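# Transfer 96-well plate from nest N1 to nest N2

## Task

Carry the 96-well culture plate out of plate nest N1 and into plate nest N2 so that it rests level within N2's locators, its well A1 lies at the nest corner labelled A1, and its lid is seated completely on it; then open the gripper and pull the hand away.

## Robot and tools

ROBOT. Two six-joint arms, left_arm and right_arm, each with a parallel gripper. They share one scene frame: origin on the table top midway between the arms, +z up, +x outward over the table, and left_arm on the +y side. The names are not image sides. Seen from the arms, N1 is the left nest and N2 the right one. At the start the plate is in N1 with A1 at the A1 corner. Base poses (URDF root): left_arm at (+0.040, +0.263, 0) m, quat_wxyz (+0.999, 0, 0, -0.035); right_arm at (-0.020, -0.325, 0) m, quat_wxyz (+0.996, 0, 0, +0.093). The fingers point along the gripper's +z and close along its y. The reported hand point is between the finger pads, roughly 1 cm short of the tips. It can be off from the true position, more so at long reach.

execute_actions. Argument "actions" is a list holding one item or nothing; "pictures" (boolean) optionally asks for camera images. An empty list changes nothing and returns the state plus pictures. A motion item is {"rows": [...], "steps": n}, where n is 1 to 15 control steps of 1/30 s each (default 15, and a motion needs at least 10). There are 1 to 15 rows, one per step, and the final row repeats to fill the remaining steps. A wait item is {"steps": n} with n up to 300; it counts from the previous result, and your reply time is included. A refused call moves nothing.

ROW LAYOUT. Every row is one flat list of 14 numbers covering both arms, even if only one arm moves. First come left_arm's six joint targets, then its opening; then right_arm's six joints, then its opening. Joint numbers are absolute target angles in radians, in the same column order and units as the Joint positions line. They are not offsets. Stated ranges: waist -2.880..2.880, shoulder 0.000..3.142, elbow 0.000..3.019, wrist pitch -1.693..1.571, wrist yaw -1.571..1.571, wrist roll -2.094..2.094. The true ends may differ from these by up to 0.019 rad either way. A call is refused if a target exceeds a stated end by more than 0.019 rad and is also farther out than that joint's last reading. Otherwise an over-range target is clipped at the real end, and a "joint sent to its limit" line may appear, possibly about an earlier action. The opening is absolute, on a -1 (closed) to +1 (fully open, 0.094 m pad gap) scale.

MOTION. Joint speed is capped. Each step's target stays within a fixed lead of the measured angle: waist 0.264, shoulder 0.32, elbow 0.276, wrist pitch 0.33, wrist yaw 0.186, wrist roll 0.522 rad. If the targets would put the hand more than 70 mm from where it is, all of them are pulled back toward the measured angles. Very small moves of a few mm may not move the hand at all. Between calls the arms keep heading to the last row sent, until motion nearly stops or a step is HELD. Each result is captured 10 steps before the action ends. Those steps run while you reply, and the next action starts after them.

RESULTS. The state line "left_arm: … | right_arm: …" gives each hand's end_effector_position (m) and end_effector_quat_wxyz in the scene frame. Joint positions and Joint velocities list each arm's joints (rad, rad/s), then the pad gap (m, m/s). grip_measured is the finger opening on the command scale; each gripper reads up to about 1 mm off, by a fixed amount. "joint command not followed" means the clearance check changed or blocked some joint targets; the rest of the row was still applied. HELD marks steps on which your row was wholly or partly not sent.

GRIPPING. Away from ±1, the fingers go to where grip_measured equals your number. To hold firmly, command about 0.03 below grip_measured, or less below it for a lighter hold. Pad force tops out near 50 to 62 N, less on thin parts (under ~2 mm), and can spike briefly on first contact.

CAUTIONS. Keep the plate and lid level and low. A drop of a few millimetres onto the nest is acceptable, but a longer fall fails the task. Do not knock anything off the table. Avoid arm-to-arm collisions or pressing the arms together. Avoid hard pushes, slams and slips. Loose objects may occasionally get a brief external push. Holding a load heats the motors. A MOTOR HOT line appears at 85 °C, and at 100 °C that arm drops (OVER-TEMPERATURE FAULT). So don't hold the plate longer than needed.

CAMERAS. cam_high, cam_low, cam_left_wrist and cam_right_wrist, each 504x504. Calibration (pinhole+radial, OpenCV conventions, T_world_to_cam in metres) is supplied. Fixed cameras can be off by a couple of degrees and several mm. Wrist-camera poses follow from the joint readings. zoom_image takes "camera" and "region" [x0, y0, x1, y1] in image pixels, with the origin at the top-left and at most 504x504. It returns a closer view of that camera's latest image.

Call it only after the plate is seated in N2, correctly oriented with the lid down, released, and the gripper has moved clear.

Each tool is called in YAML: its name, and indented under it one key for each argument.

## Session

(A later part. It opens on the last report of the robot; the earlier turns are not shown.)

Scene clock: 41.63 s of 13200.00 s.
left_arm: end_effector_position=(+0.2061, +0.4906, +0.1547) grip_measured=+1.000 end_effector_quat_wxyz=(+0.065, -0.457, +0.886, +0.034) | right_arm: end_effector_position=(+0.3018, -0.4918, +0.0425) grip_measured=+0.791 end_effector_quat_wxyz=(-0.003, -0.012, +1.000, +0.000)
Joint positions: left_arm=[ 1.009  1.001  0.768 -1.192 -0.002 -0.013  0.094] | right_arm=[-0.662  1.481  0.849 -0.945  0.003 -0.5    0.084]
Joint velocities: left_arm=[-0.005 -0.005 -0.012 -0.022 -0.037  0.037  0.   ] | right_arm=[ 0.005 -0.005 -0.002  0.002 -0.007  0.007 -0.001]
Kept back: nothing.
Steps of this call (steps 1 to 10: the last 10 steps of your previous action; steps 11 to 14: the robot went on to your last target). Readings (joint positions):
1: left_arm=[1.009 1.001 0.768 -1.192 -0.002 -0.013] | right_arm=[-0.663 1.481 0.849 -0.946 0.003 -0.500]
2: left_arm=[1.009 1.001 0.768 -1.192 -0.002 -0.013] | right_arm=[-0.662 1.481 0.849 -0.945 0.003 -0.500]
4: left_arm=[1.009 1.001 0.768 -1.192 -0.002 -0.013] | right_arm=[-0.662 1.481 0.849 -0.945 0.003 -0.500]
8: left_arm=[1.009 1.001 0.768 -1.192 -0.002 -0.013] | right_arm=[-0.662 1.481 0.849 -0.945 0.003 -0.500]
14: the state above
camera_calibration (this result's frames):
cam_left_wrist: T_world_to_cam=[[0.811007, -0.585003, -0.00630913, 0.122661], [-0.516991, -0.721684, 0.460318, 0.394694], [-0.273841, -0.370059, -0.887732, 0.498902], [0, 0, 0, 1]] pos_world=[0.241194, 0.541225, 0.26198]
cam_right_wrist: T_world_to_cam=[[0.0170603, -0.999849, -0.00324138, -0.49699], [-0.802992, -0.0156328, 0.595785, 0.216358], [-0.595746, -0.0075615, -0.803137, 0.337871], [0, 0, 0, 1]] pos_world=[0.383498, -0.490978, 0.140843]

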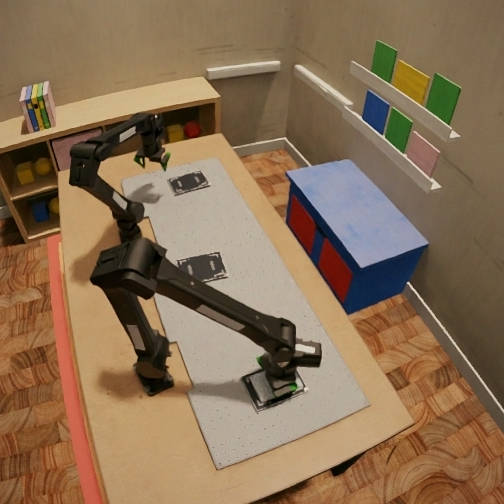

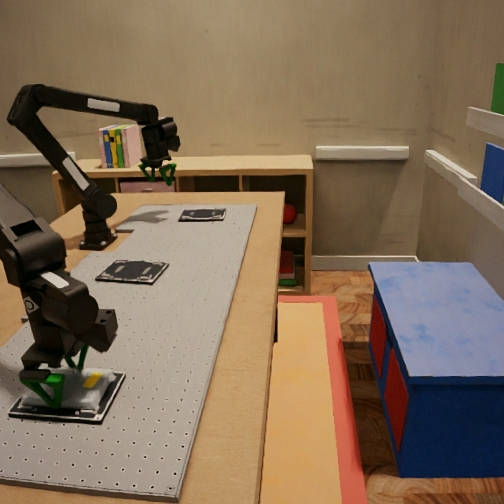

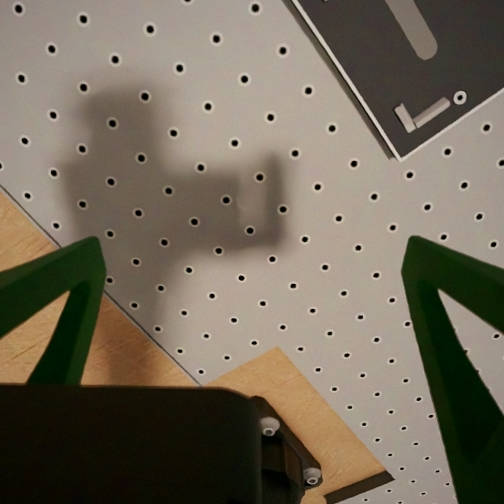

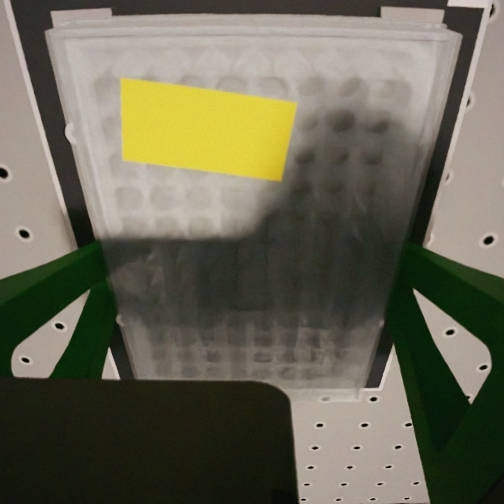

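execute_actions:
  actions:
    - {"rows":[[1.0,1.0,0.8,-1.2,0,0,1,-0.68,1.485,0.855,-0.962,0,-0.495,0.762]]}

execute_actions:
  actions:
    - {"rows":[[1.0,1.0,0.8,-1.2,0,0,1,-0.67,1.503,0.842,-0.93,0,-0.495,0.762]]}

execute_actions:
  actions:
    - {"steps":14}
  pictures: true

zoom_image:
  camera: "cam_low"
  region: [0,360,130,430]

Scene clock: 42.47 s of 13200.00 s.
left_arm: end_effector_position=(+0.2061, +0.4906, +0.1547) grip_measured=+1.000 end_effector_quat_wxyz=(+0.065, -0.457, +0.886, +0.034) | right_arm: end_effector_position=(+0.3003, -0.4918, +0.0425) grip_measured=+0.791 end_effector_quat_wxyz=(-0.006, -0.011, +1.000, +0.001)
Joint positions: left_arm=[ 1.009  1.001  0.768 -1.192 -0.002 -0.013  0.094] | right_arm=[-0.664  1.481  0.849 -0.951  0.003 -0.5    0.084]
Joint velocities: left_arm=[-0.005  0.005  0.022  0.027  0.037 -0.037  0.   ] | right_arm=[-0.015 -0.015 -0.007 -0.007  0.11  -0.007  0.001]
Steps of this call (steps 1 to 15: the robot went on to your last target; steps 16 to 20: nothing new was sent; steps 21 to 25: the first 5 steps of this action). Readings (joint positions):
21: left_arm=[1.009 1.001 0.768 -1.192 -0.002 -0.013] | right_arm=[-0.662 1.481 0.849 -0.946 0.003 -0.500]
22: left_arm=[1.009 1.001 0.768 -1.192 -0.002 -0.013] | right_arm=[-0.662 1.481 0.849 -0.948 0.003 -0.500]
24: left_arm=[1.009 1.001 0.768 -1.192 -0.002 -0.013] | right_arm=[-0.663 1.481 0.849 -0.950 0.003 -0.500]
25: the state above

Scene clock: 42.97 s of 13200.00 s.
left_arm: end_effector_position=(+0.2061, +0.4906, +0.1547) grip_measured=+1.000 end_effector_quat_wxyz=(+0.065, -0.457, +0.886, +0.034) | right_arm: end_effector_position=(+0.3006, -0.4920, +0.0406) grip_measured=+0.791 end_effector_quat_wxyz=(-0.005, -0.011, +1.000, +0.001)
Joint positions: left_arm=[ 1.009  1.001  0.768 -1.192 -0.002 -0.013  0.094] | right_arm=[-0.664  1.484  0.847 -0.943  0.002 -0.5    0.084]
Joint velocities: left_arm=[-0.015  0.005  0.002  0.002  0.022  0.051  0.   ] | right_arm=[-0.005 -0.005  0.012  0.002 -0.022 -0.037  0.001]
Steps of this call (steps 1 to 10: the last 10 steps of your previous action; steps 11 to 15: the first 5 steps of this action). Readings (joint positions):
11: left_arm=[1.009 1.001 0.768 -1.192 -0.002 -0.013] | right_arm=[-0.664 1.481 0.849 -0.949 0.003 -0.500]
12: left_arm=[1.009 1.001 0.768 -1.192 -0.002 -0.013] | right_arm=[-0.664 1.482 0.848 -0.946 0.003 -0.500]
14: left_arm=[1.009 1.001 0.768 -1.192 -0.002 -0.013] | right_arm=[-0.664 1.484 0.847 -0.943 0.002 -0.500]
15: the state above

Scene clock: 43.43 s of 13200.00 s.
left_arm: end_effector_position=(+0.2061, +0.4906, +0.1547) grip_measured=+1.000 end_effector_quat_wxyz=(+0.065, -0.457, +0.886, +0.034) | right_arm: end_effector_position=(+0.3006, -0.4920, +0.0406) grip_measured=+0.791 end_effector_quat_wxyz=(-0.005, -0.011, +1.000, +0.001)
Joint positions: left_arm=[ 1.009  1.001  0.768 -1.192 -0.002 -0.013  0.094] | right_arm=[-0.664  1.484  0.847 -0.943  0.002 -0.5    0.084]
Joint velocities: left_arm=[ 0.005  0.005 -0.022 -0.017 -0.007 -0.007  0.   ] | right_arm=[-0.005 -0.005 -0.007  0.007 -0.007 -0.007 -0.   ]
Kept back: nothing.
Steps of this call (steps 1 to 10: the last 10 steps of your previous action; steps 11 to 14: the robot went on to your last target). Readings (joint positions):
1: left_arm=[1.009 1.001 0.768 -1.192 -0.002 -0.013] | right_arm=[-0.664 1.484 0.847 -0.943 0.002 -0.500]
2: left_arm=[1.009 1.001 0.768 -1.192 -0.002 -0.013] | right_arm=[-0.664 1.484 0.847 -0.943 0.002 -0.500]
4: left_arm=[1.009 1.001 0.768 -1.192 -0.002 -0.013] | right_arm=[-0.664 1.484 0.847 -0.943 0.002 -0.500]
8: left_arm=[1.009 1.001 0.768 -1.192 -0.002 -0.013] | right_arm=[-0.664 1.484 0.847 -0.943 0.002 -0.500]
14: the state above
camera_calibration (this result's frames):
cam_left_wrist: T_world_to_cam=[[0.811007, -0.585003, -0.00630913, 0.122661], [-0.516991, -0.721684, 0.460318, 0.394694], [-0.273841, -0.370059, -0.887732, 0.498902], [0, 0, 0, 1]] pos_world=[0.241194, 0.541225, 0.26198]
cam_right_wrist: T_world_to_cam=[[0.0147542, -0.999876, -0.00553785, -0.496376], [-0.801415, -0.0151373, 0.597916, 0.216196], [-0.597926, -0.00438364, -0.801539, 0.337826], [0, 0, 0, 1]] pos_world=[0.382581, -0.491561, 0.138765]

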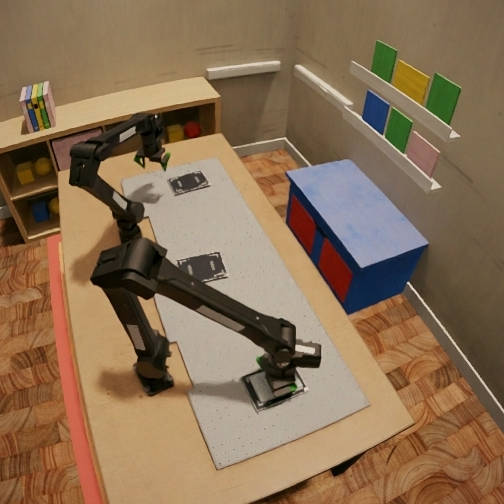

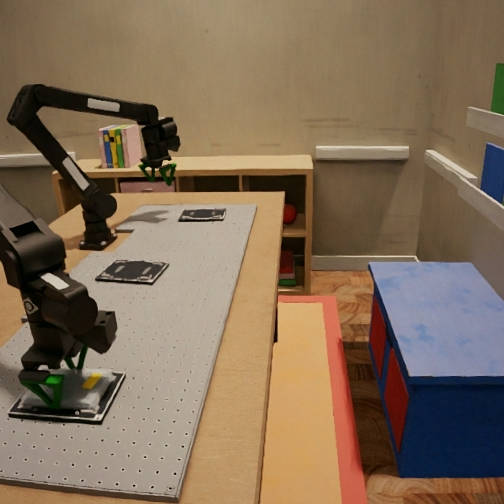

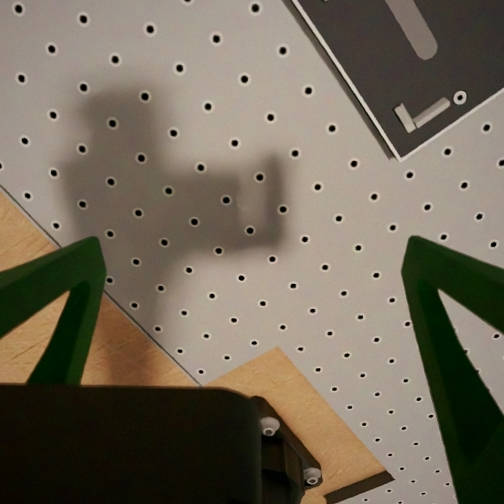

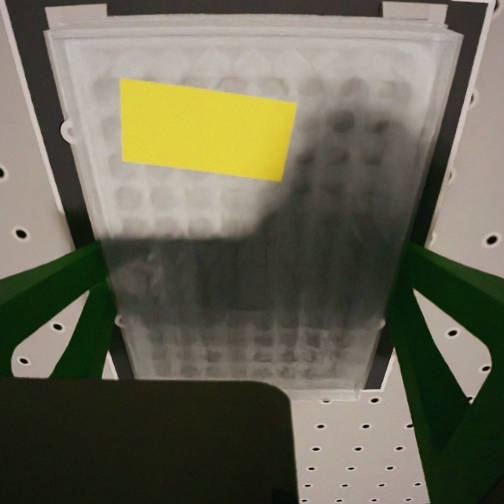

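Region (0, 360, 130, 430) of cam_low's 504x504 image, scaled by 3.877, with more detail than that image has; it fills the top 271 rows of this view, and the rest is white.

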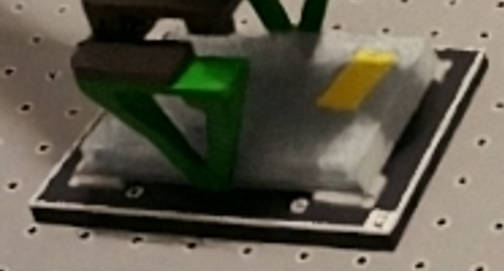

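execute_actions:
  actions:
    - {"rows":[[1.0,1.0,0.8,-1.2,0,0,1,-0.66,1.468,0.855,-0.96,0,-0.523,0.762]]}

execute_actions:
  actions:
    - {"rows":[[1.0,1.0,0.8,-1.2,0,0,1,-0.66,1.503,0.84,-0.94,0,-0.523,0.762]]}

execute_actions:
  actions:
    - {"steps":14}
  pictures: true

zoom_image:
  camera: "cam_low"
  region: [0,360,130,430]

Scene clock: 44.27 s of 13200.00 s.
left_arm: end_effector_position=(+0.2061, +0.4906, +0.1547) grip_measured=+1.000 end_effector_quat_wxyz=(+0.065, -0.457, +0.886, +0.034) | right_arm: end_effector_position=(+0.2998, -0.4916, +0.0423) grip_measured=+0.791 end_effector_quat_wxyz=(-0.005, -0.014, +1.000, +0.001)
Joint positions: left_arm=[ 1.009  1.001  0.768 -1.192 -0.002 -0.013  0.094] | right_arm=[-0.664  1.479  0.847 -0.948  0.002 -0.507  0.084]
Joint velocities: left_arm=[-0.005 -0.005  0.002 -0.002 -0.051 -0.007  0.   ] | right_arm=[-0.005 -0.024  0.017 -0.017 -0.007 -0.066 -0.   ]
Steps of this call (steps 1 to 15: the robot went on to your last target; steps 16 to 20: nothing new was sent; steps 21 to 25: the first 5 steps of this action). Readings (joint positions):
21: left_arm=[1.009 1.001 0.768 -1.192 -0.002 -0.013] | right_arm=[-0.664 1.484 0.847 -0.944 0.002 -0.501]
22: left_arm=[1.009 1.001 0.768 -1.192 -0.002 -0.013] | right_arm=[-0.664 1.482 0.847 -0.945 0.002 -0.503]
24: left_arm=[1.009 1.001 0.768 -1.192 -0.002 -0.013] | right_arm=[-0.664 1.480 0.847 -0.948 0.002 -0.505]
25: the state above

Scene clock: 44.77 s of 13200.00 s.
left_arm: end_effector_position=(+0.2061, +0.4906, +0.1547) grip_measured=+1.000 end_effector_quat_wxyz=(+0.065, -0.457, +0.886, +0.034) | right_arm: end_effector_position=(+0.2981, -0.4907, +0.0394) grip_measured=+0.791 end_effector_quat_wxyz=(-0.009, -0.016, +1.000, +0.004)
Joint positions: left_arm=[ 1.009  1.001  0.768 -1.192 -0.002 -0.013  0.094] | right_arm=[-0.664  1.485  0.844 -0.949  0.002 -0.51   0.084]
Joint velocities: left_arm=[-0.005 -0.015  0.002 -0.022 -0.037  0.037  0.   ] | right_arm=[ 0.005  0.034 -0.027  0.017  0.066 -0.125  0.   ]
Steps of this call (steps 1 to 10: the last 10 steps of your previous action; steps 11 to 15: the first 5 steps of this action). Readings (joint positions):
11: left_arm=[1.009 1.001 0.768 -1.192 -0.002 -0.013] | right_arm=[-0.664 1.479 0.847 -0.949 0.002 -0.510]
12: left_arm=[1.009 1.001 0.768 -1.192 -0.002 -0.013] | right_arm=[-0.664 1.480 0.846 -0.949 0.002 -0.510]
14: left_arm=[1.009 1.001 0.768 -1.192 -0.002 -0.013] | right_arm=[-0.664 1.483 0.845 -0.949 0.002 -0.510]
15: the state above

Scene clock: 45.23 s of 13200.00 s.
left_arm: end_effector_position=(+0.2061, +0.4906, +0.1547) grip_measured=+1.000 end_effector_quat_wxyz=(+0.065, -0.457, +0.886, +0.034) | right_arm: end_effector_position=(+0.2976, -0.4905, +0.0384) grip_measured=+0.791 end_effector_quat_wxyz=(-0.010, -0.017, +1.000, +0.004)
Joint positions: left_arm=[ 1.009  1.001  0.768 -1.192 -0.002 -0.013  0.094] | right_arm=[-0.664  1.487  0.843 -0.949  0.002 -0.511  0.084]
Joint velocities: left_arm=[-0.005 -0.005 -0.002 -0.002 -0.095 -0.007  0.   ] | right_arm=[ 0.005  0.005 -0.017  0.002 -0.022 -0.066  0.   ]
Kept back: nothing.
Steps of this call (steps 1 to 10: the last 10 steps of your previous action; steps 11 to 14: the robot went on to your last target). Readings (joint positions):
1: left_arm=[1.009 1.001 0.768 -1.192 -0.002 -0.013] | right_arm=[-0.664 1.486 0.843 -0.949 0.002 -0.510]
2: left_arm=[1.009 1.001 0.768 -1.192 -0.002 -0.013] | right_arm=[-0.664 1.487 0.843 -0.949 0.002 -0.511]
4: left_arm=[1.009 1.001 0.768 -1.192 -0.002 -0.013] | right_arm=[-0.664 1.487 0.843 -0.949 0.002 -0.511]
8: left_arm=[1.009 1.001 0.768 -1.192 -0.002 -0.013] | right_arm=[-0.664 1.487 0.843 -0.949 0.002 -0.511]
14: the state above
camera_calibration (this result's frames):
cam_left_wrist: T_world_to_cam=[[0.810786, -0.585309, -0.00636468, 0.122865], [-0.517242, -0.721504, 0.460319, 0.394657], [-0.274021, -0.369928, -0.887731, 0.498874], [0, 0, 0, 1]] pos_world=[0.241218, 0.541208, 0.26198]
cam_right_wrist: T_world_to_cam=[[0.0260984, -0.999591, -0.0117227, -0.497803], [-0.794476, -0.0278576, 0.606656, 0.206497], [-0.606735, -0.00651936, -0.794878, 0.335632], [0, 0, 0, 1]] pos_world=[0.380688, -0.489659, 0.135678]

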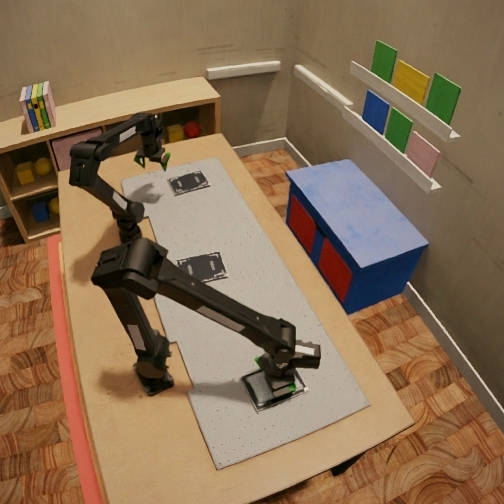

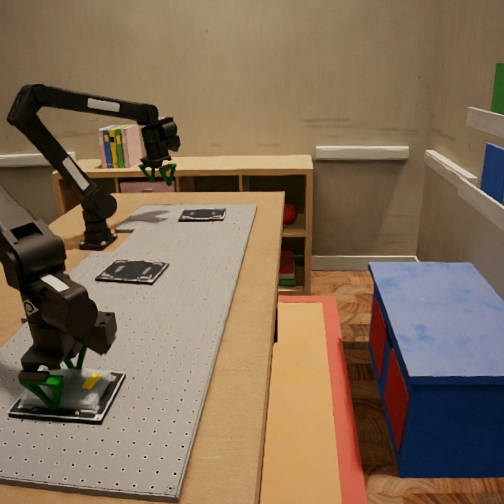

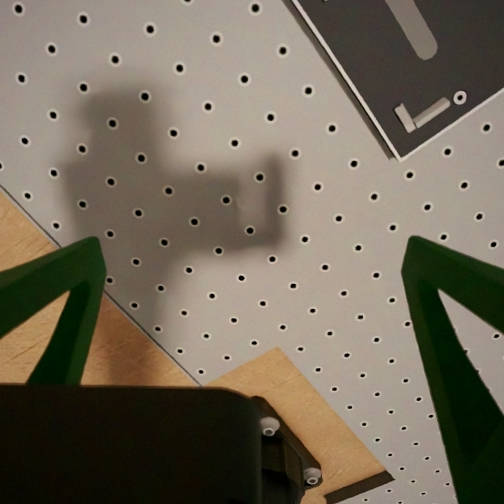

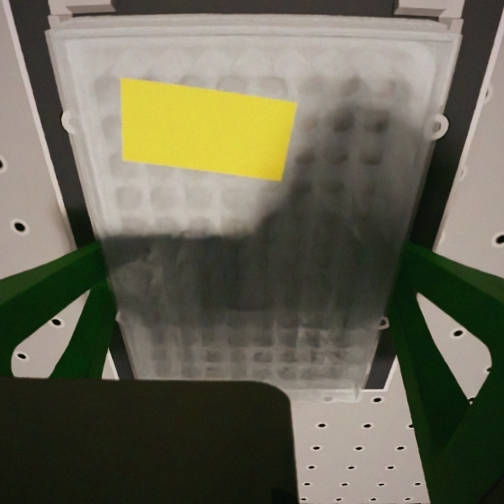

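Region (0, 360, 130, 430) of cam_low's 504x504 image, scaled by 3.877, with more detail than that image has; it fills the top 271 rows of this view, and the rest is white.

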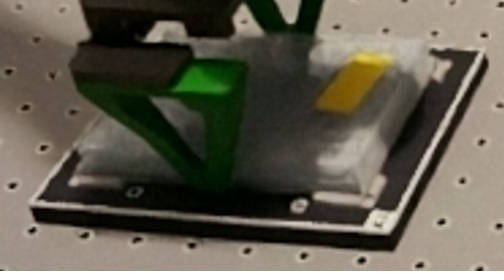

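execute_actions:
  actions:
    - {"rows":[[1.0,1.0,0.8,-1.2,0,0,1,-0.645,1.497,0.845,-0.925,0,-0.51,0.762]]}

execute_actions:
  actions:
    - {"rows":[[1.0,1.0,0.8,-1.2,0,0,1,-0.65,1.51,0.84,-0.92,0,-0.51,0.762]]}

execute_actions:
  actions:
    - {"steps":12}
  pictures: true

zoom_image:
  camera: "cam_low"
  region: [0,360,130,430]

Scene clock: 45.93 s of 13200.00 s.
left_arm: end_effector_position=(+0.2061, +0.4906, +0.1547) grip_measured=+1.000 end_effector_quat_wxyz=(+0.065, -0.457, +0.886, +0.034) | right_arm: end_effector_position=(+0.2988, -0.4908, +0.0384) grip_measured=+0.791 end_effector_quat_wxyz=(-0.008, -0.017, +1.000, +0.003)
Joint positions: left_arm=[ 1.009  1.001  0.768 -1.192 -0.002 -0.013  0.094] | right_arm=[-0.663  1.487  0.843 -0.944  0.002 -0.511  0.084]
Joint velocities: left_arm=[-0.005  0.005 -0.002 -0.012 -0.022  0.051  0.   ] | right_arm=[-0.015 -0.005 -0.007 -0.012 -0.051 -0.037 -0.001]
Steps of this call (steps 1 to 15: the robot went on to your last target; step 16: nothing new was sent; steps 17 to 21: the first 5 steps of this action). Readings (joint positions):
17: left_arm=[1.009 1.001 0.768 -1.192 -0.002 -0.013] | right_arm=[-0.664 1.487 0.843 -0.947 0.002 -0.511]
18: left_arm=[1.009 1.001 0.768 -1.192 -0.002 -0.013] | right_arm=[-0.664 1.487 0.843 -0.945 0.002 -0.511]
20: left_arm=[1.009 1.001 0.768 -1.192 -0.002 -0.013] | right_arm=[-0.663 1.487 0.843 -0.944 0.002 -0.511]
21: the state above

Scene clock: 46.43 s of 13200.00 s.
left_arm: end_effector_position=(+0.2061, +0.4906, +0.1547) grip_measured=+1.000 end_effector_quat_wxyz=(+0.065, -0.457, +0.886, +0.034) | right_arm: end_effector_position=(+0.2988, -0.4908, +0.0384) grip_measured=+0.791 end_effector_quat_wxyz=(-0.008, -0.017, +1.000, +0.003)
Joint positions: left_arm=[ 1.009  1.001  0.768 -1.192 -0.002 -0.013  0.094] | right_arm=[-0.663  1.487  0.843 -0.944  0.002 -0.511  0.084]
Joint velocities: left_arm=[-0.015  0.005  0.002 -0.007 -0.081 -0.022  0.   ] | right_arm=[-0.005 -0.015 -0.007 -0.007 -0.007  0.081 -0.001]
Steps of this call (steps 1 to 10: the last 10 steps of your previous action; steps 11 to 15: the first 5 steps of this action). Readings (joint positions):
11: left_arm=[1.009 1.001 0.768 -1.192 -0.002 -0.013] | right_arm=[-0.663 1.487 0.843 -0.944 0.002 -0.511]
12: left_arm=[1.009 1.001 0.768 -1.192 -0.002 -0.013] | right_arm=[-0.663 1.487 0.843 -0.944 0.002 -0.511]
14: left_arm=[1.009 1.001 0.768 -1.192 -0.002 -0.013] | right_arm=[-0.663 1.487 0.843 -0.944 0.002 -0.511]
15: the state above

Scene clock: 46.83 s of 13200.00 s.
left_arm: end_effector_position=(+0.2061, +0.4906, +0.1547) grip_measured=+1.000 end_effector_quat_wxyz=(+0.065, -0.457, +0.886, +0.034) | right_arm: end_effector_position=(+0.2988, -0.4908, +0.0384) grip_measured=+0.791 end_effector_quat_wxyz=(-0.008, -0.017, +1.000, +0.003)
Joint positions: left_arm=[ 1.009  1.001  0.768 -1.192 -0.002 -0.013  0.094] | right_arm=[-0.663  1.487  0.843 -0.944  0.002 -0.511  0.084]
Joint velocities: left_arm=[-0.005 -0.005 -0.012  0.007  0.022 -0.007  0.   ] | right_arm=[-0.015 -0.024 -0.007  0.007 -0.007 -0.051  0.001]
Kept back: nothing.
Steps of this call (steps 1 to 10: the last 10 steps of your previous action; steps 11 to 12: the robot went on to your last target). Readings (joint positions):
1: left_arm=[1.009 1.001 0.768 -1.192 -0.002 -0.013] | right_arm=[-0.663 1.487 0.843 -0.944 0.002 -0.511]
2: left_arm=[1.009 1.001 0.768 -1.192 -0.002 -0.013] | right_arm=[-0.663 1.487 0.843 -0.944 0.002 -0.511]
4: left_arm=[1.009 1.001 0.768 -1.192 -0.002 -0.013] | right_arm=[-0.663 1.487 0.843 -0.944 0.002 -0.511]
8: left_arm=[1.009 1.001 0.768 -1.192 -0.002 -0.013] | right_arm=[-0.663 1.487 0.843 -0.944 0.002 -0.511]
12: the state above
camera_calibration (this result's frames):
cam_left_wrist: T_world_to_cam=[[0.810786, -0.585309, -0.00636468, 0.122865], [-0.517242, -0.721504, 0.460319, 0.394657], [-0.274021, -0.369928, -0.887731, 0.498874], [0, 0, 0, 1]] pos_world=[0.241218, 0.541208, 0.26198]
cam_right_wrist: T_world_to_cam=[[0.0269074, -0.999594, -0.00932706, -0.498488], [-0.797119, -0.0270856, 0.603214, 0.208765], [-0.603222, -0.00879615, -0.797525, 0.334278], [0, 0, 0, 1]] pos_world=[0.381467, -0.489691, 0.136016]

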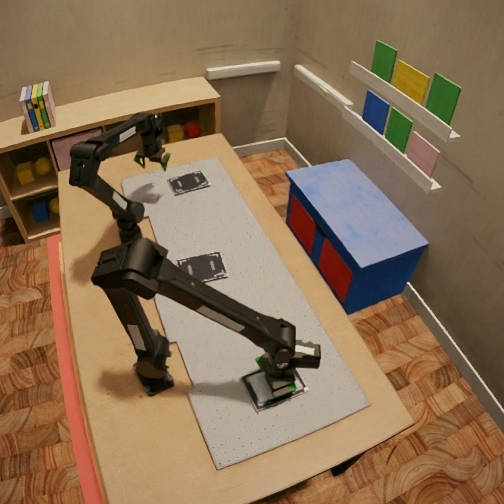

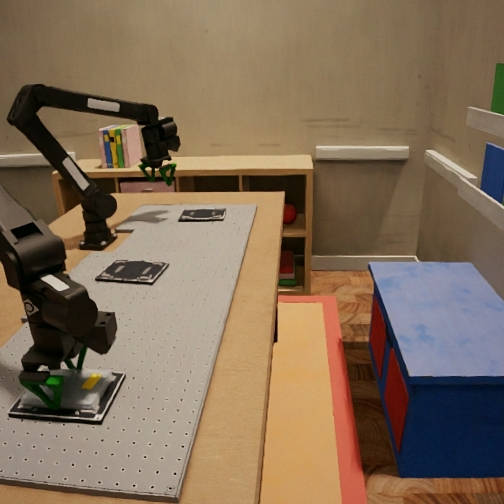

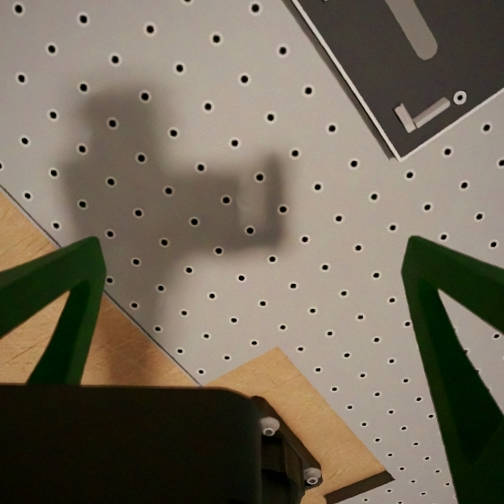

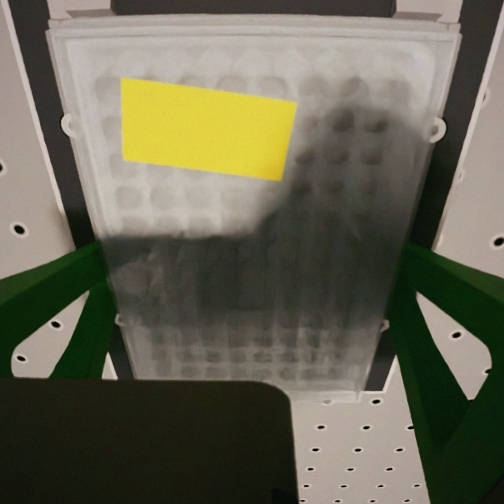

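Region (0, 360, 130, 430) of cam_low's 504x504 image, scaled by 3.877, with more detail than that image has; it fills the top 271 rows of this view, and the rest is white.

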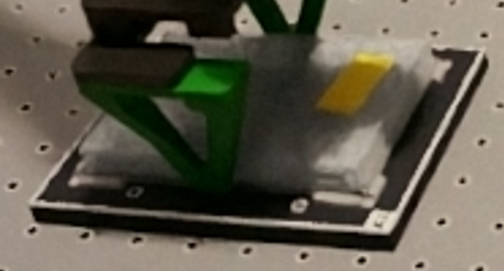

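Release, lift, inspect.

execute_actions:
  actions:
    - {"rows":[[1.0,1.0,0.8,-1.2,0,0,1,-0.663,1.487,0.843,-0.944,0,-0.51,1]],"steps":10}

execute_actions:
  actions:
    - {"rows":[[1.0,1.0,0.8,-1.2,0,0,1,-0.663,1.465,0.89,-0.96,0,-0.51,1],[1.0,1.0,0.8,-1.2,0,0,1,-0.663,1.45,0.91,-0.98,0,-0.51,1],[1.0,1.0,0.8,-1.2,0,0,1,-0.663,1.43,0.93,-1.01,0,-0.51,1],[1.0,1.0,0.8,-1.2,0,0,1,-0.663,1.4,0.96,-1.06,0,-0.51,1],[1.0,1.0,0.8,-1.2,0,0,1,-0.663,1.37,0.99,-1.12,0,-0.51,1],[1.0,1.0,0.8,-1.2,0,0,1,-0.663,1.33,1.03,-1.2,0,-0.51,1]]}

execute_actions:
  actions:
    - {"steps":20}
  pictures: true

zoom_image:
  camera: "cam_low"
  region: [0,360,130,430]

Scene clock: 47.80 s of 13200.00 s.
left_arm: end_effector_position=(+0.2061, +0.4906, +0.1547) grip_measured=+1.000 end_effector_quat_wxyz=(+0.065, -0.457, +0.886, +0.034) | right_arm: end_effector_position=(+0.2988, -0.4908, +0.0384) grip_measured=+0.791 end_effector_quat_wxyz=(-0.008, -0.017, +1.000, +0.003)
Joint positions: left_arm=[ 1.009  1.001  0.768 -1.192 -0.002 -0.013  0.094] | right_arm=[-0.663  1.487  0.843 -0.944  0.002 -0.511  0.084]
Joint velocities: left_arm=[-0.005  0.005  0.012  0.007  0.081  0.066  0.   ] | right_arm=[ 0.005 -0.005  0.002 -0.037 -0.037  0.007 -0.   ]
Kept back: the last 10 steps of this action.
Steps of this call (steps 1 to 15: the robot went on to your last target; steps 16 to 29: nothing new was sent). Readings (joint positions):
1: left_arm=[1.009 1.001 0.768 -1.192 -0.002 -0.013] | right_arm=[-0.663 1.487 0.843 -0.944 0.002 -0.511]
2: left_arm=[1.009 1.001 0.768 -1.192 -0.002 -0.013] | right_arm=[-0.663 1.487 0.843 -0.944 0.002 -0.511]
4: left_arm=[1.009 1.001 0.768 -1.192 -0.002 -0.013] | right_arm=[-0.663 1.487 0.843 -0.944 0.002 -0.511]
8: left_arm=[1.009 1.001 0.768 -1.192 -0.002 -0.013] | right_arm=[-0.663 1.487 0.843 -0.944 0.002 -0.511]
29: the state above

Scene clock: 48.30 s of 13200.00 s.
left_arm: end_effector_position=(+0.2061, +0.4906, +0.1547) grip_measured=+1.000 end_effector_quat_wxyz=(+0.065, -0.457, +0.886, +0.034) | right_arm: end_effector_position=(+0.2981, -0.4904, +0.0603) grip_measured=+1.000 end_effector_quat_wxyz=(-0.014, -0.017, +1.000, +0.007)
Joint positions: left_arm=[ 1.009  1.001  0.768 -1.192 -0.002 -0.013  0.094] | right_arm=[-0.663  1.456  0.879 -1.025  0.002 -0.511  0.094]
Joint velocities: left_arm=[-0.005 -0.015 -0.007 -0.007 -0.022  0.066  0.   ] | right_arm=[-0.005 -0.484  0.491 -1.043  0.007  0.037  0.   ]
Steps of this call (steps 1 to 10: the last 10 steps of your previous action; steps 11 to 15: the first 5 steps of this action). Readings (joint positions):
11: left_arm=[1.009 1.001 0.768 -1.192 -0.002 -0.013] | right_arm=[-0.663 1.486 0.844 -0.945 0.002 -0.511]
12: left_arm=[1.009 1.001 0.768 -1.192 -0.002 -0.013] | right_arm=[-0.663 1.484 0.846 -0.951 0.002 -0.511]
14: left_arm=[1.009 1.001 0.768 -1.192 -0.002 -0.013] | right_arm=[-0.663 1.470 0.864 -0.991 0.002 -0.511]
15: the state above

Scene clock: 48.97 s of 13200.00 s.
left_arm: end_effector_position=(+0.2061, +0.4906, +0.1547) grip_measured=+1.000 end_effector_quat_wxyz=(+0.065, -0.457, +0.886, +0.034) | right_arm: end_effector_position=(+0.3156, -0.4994, +0.1570) grip_measured=+1.000 end_effector_quat_wxyz=(+0.037, -0.017, +0.999, -0.021)
Joint positions: left_arm=[ 1.009  1.001  0.768 -1.192 -0.002 -0.013  0.094] | right_arm=[-0.663  1.316  1.018 -1.189  0.002 -0.511  0.094]
Joint velocities: left_arm=[-0.005 -0.005 -0.012  0.017  0.007 -0.007  0.   ] | right_arm=[-0.015  0.005 -0.002 -0.022 -0.081 -0.007  0.   ]
Kept back: nothing.
Steps of this call (steps 1 to 10: the last 10 steps of your previous action; steps 11 to 20: the robot went on to your last target). Readings (joint positions):
1: left_arm=[1.009 1.001 0.768 -1.192 -0.002 -0.013] | right_arm=[-0.663 1.438 0.898 -1.064 0.002 -0.511]
2: left_arm=[1.009 1.001 0.768 -1.192 -0.002 -0.013] | right_arm=[-0.663 1.416 0.918 -1.102 0.002 -0.511]
4: left_arm=[1.009 1.001 0.768 -1.192 -0.002 -0.013] | right_arm=[-0.663 1.368 0.962 -1.157 0.002 -0.511]
8: left_arm=[1.009 1.001 0.768 -1.192 -0.002 -0.013] | right_arm=[-0.663 1.304 1.015 -1.181 0.002 -0.511]
20: the state above
camera_calibration (this result's frames):
cam_left_wrist: T_world_to_cam=[[0.810786, -0.585309, -0.00636468, 0.122865], [-0.517242, -0.721504, 0.460319, 0.394657], [-0.274021, -0.369928, -0.887731, 0.498874], [0, 0, 0, 1]] pos_world=[0.241218, 0.541208, 0.26198]
cam_right_wrist: T_world_to_cam=[[0.0255527, -0.998894, 0.0394744, -0.513366], [-0.848037, -0.000751569, 0.529937, 0.191065], [-0.529321, -0.0470171, -0.847118, 0.404237], [0, 0, 0, 1]] pos_world=[0.38912, -0.493649, 0.261449]

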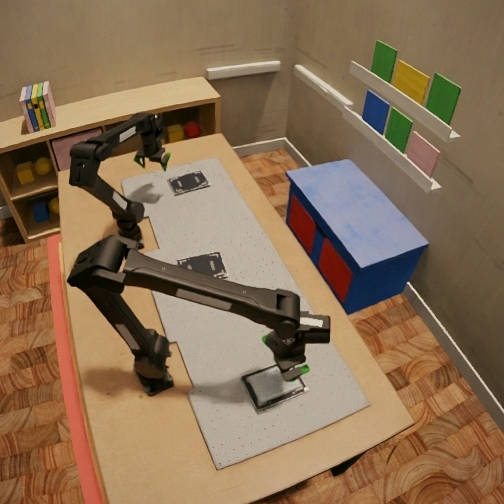

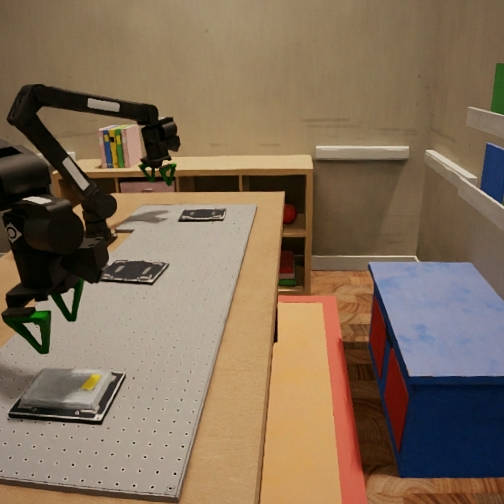

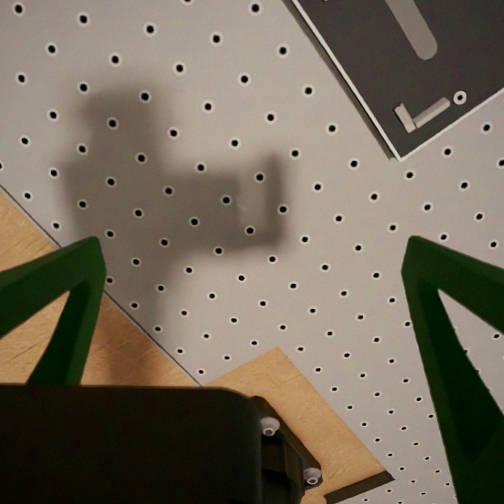

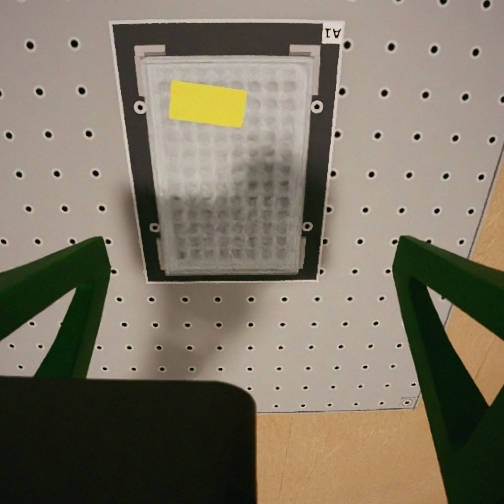

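Region (0, 360, 130, 430) of cam_low's 504x504 image, scaled by 3.877, with more detail than that image has; it fills the top 271 rows of this view, and the rest is white.

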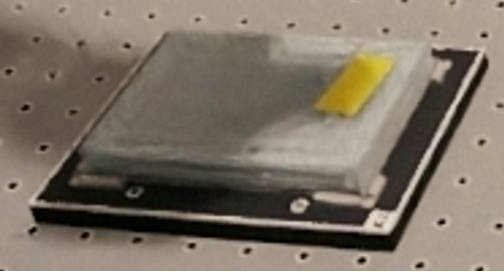

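zoom_image:
  camera: "cam_high"
  region: [235,360,300,415]

Region (235, 360, 300, 415) of cam_high's 504x504 image, scaled by 7.754, with more detail than that image has; it fills the top 426 rows of this view, and the rest is white.

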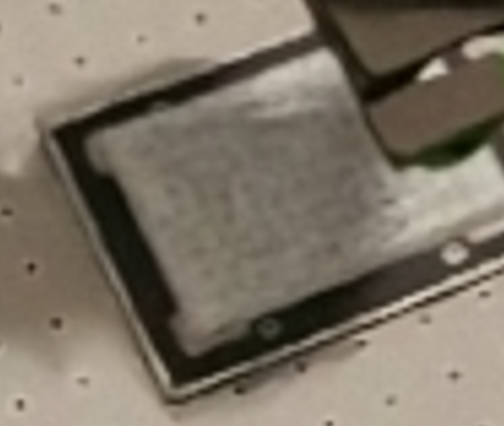

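Rear locators visible; seated.

finished_scene:
  scene: 1

The scene is finished: the task was done.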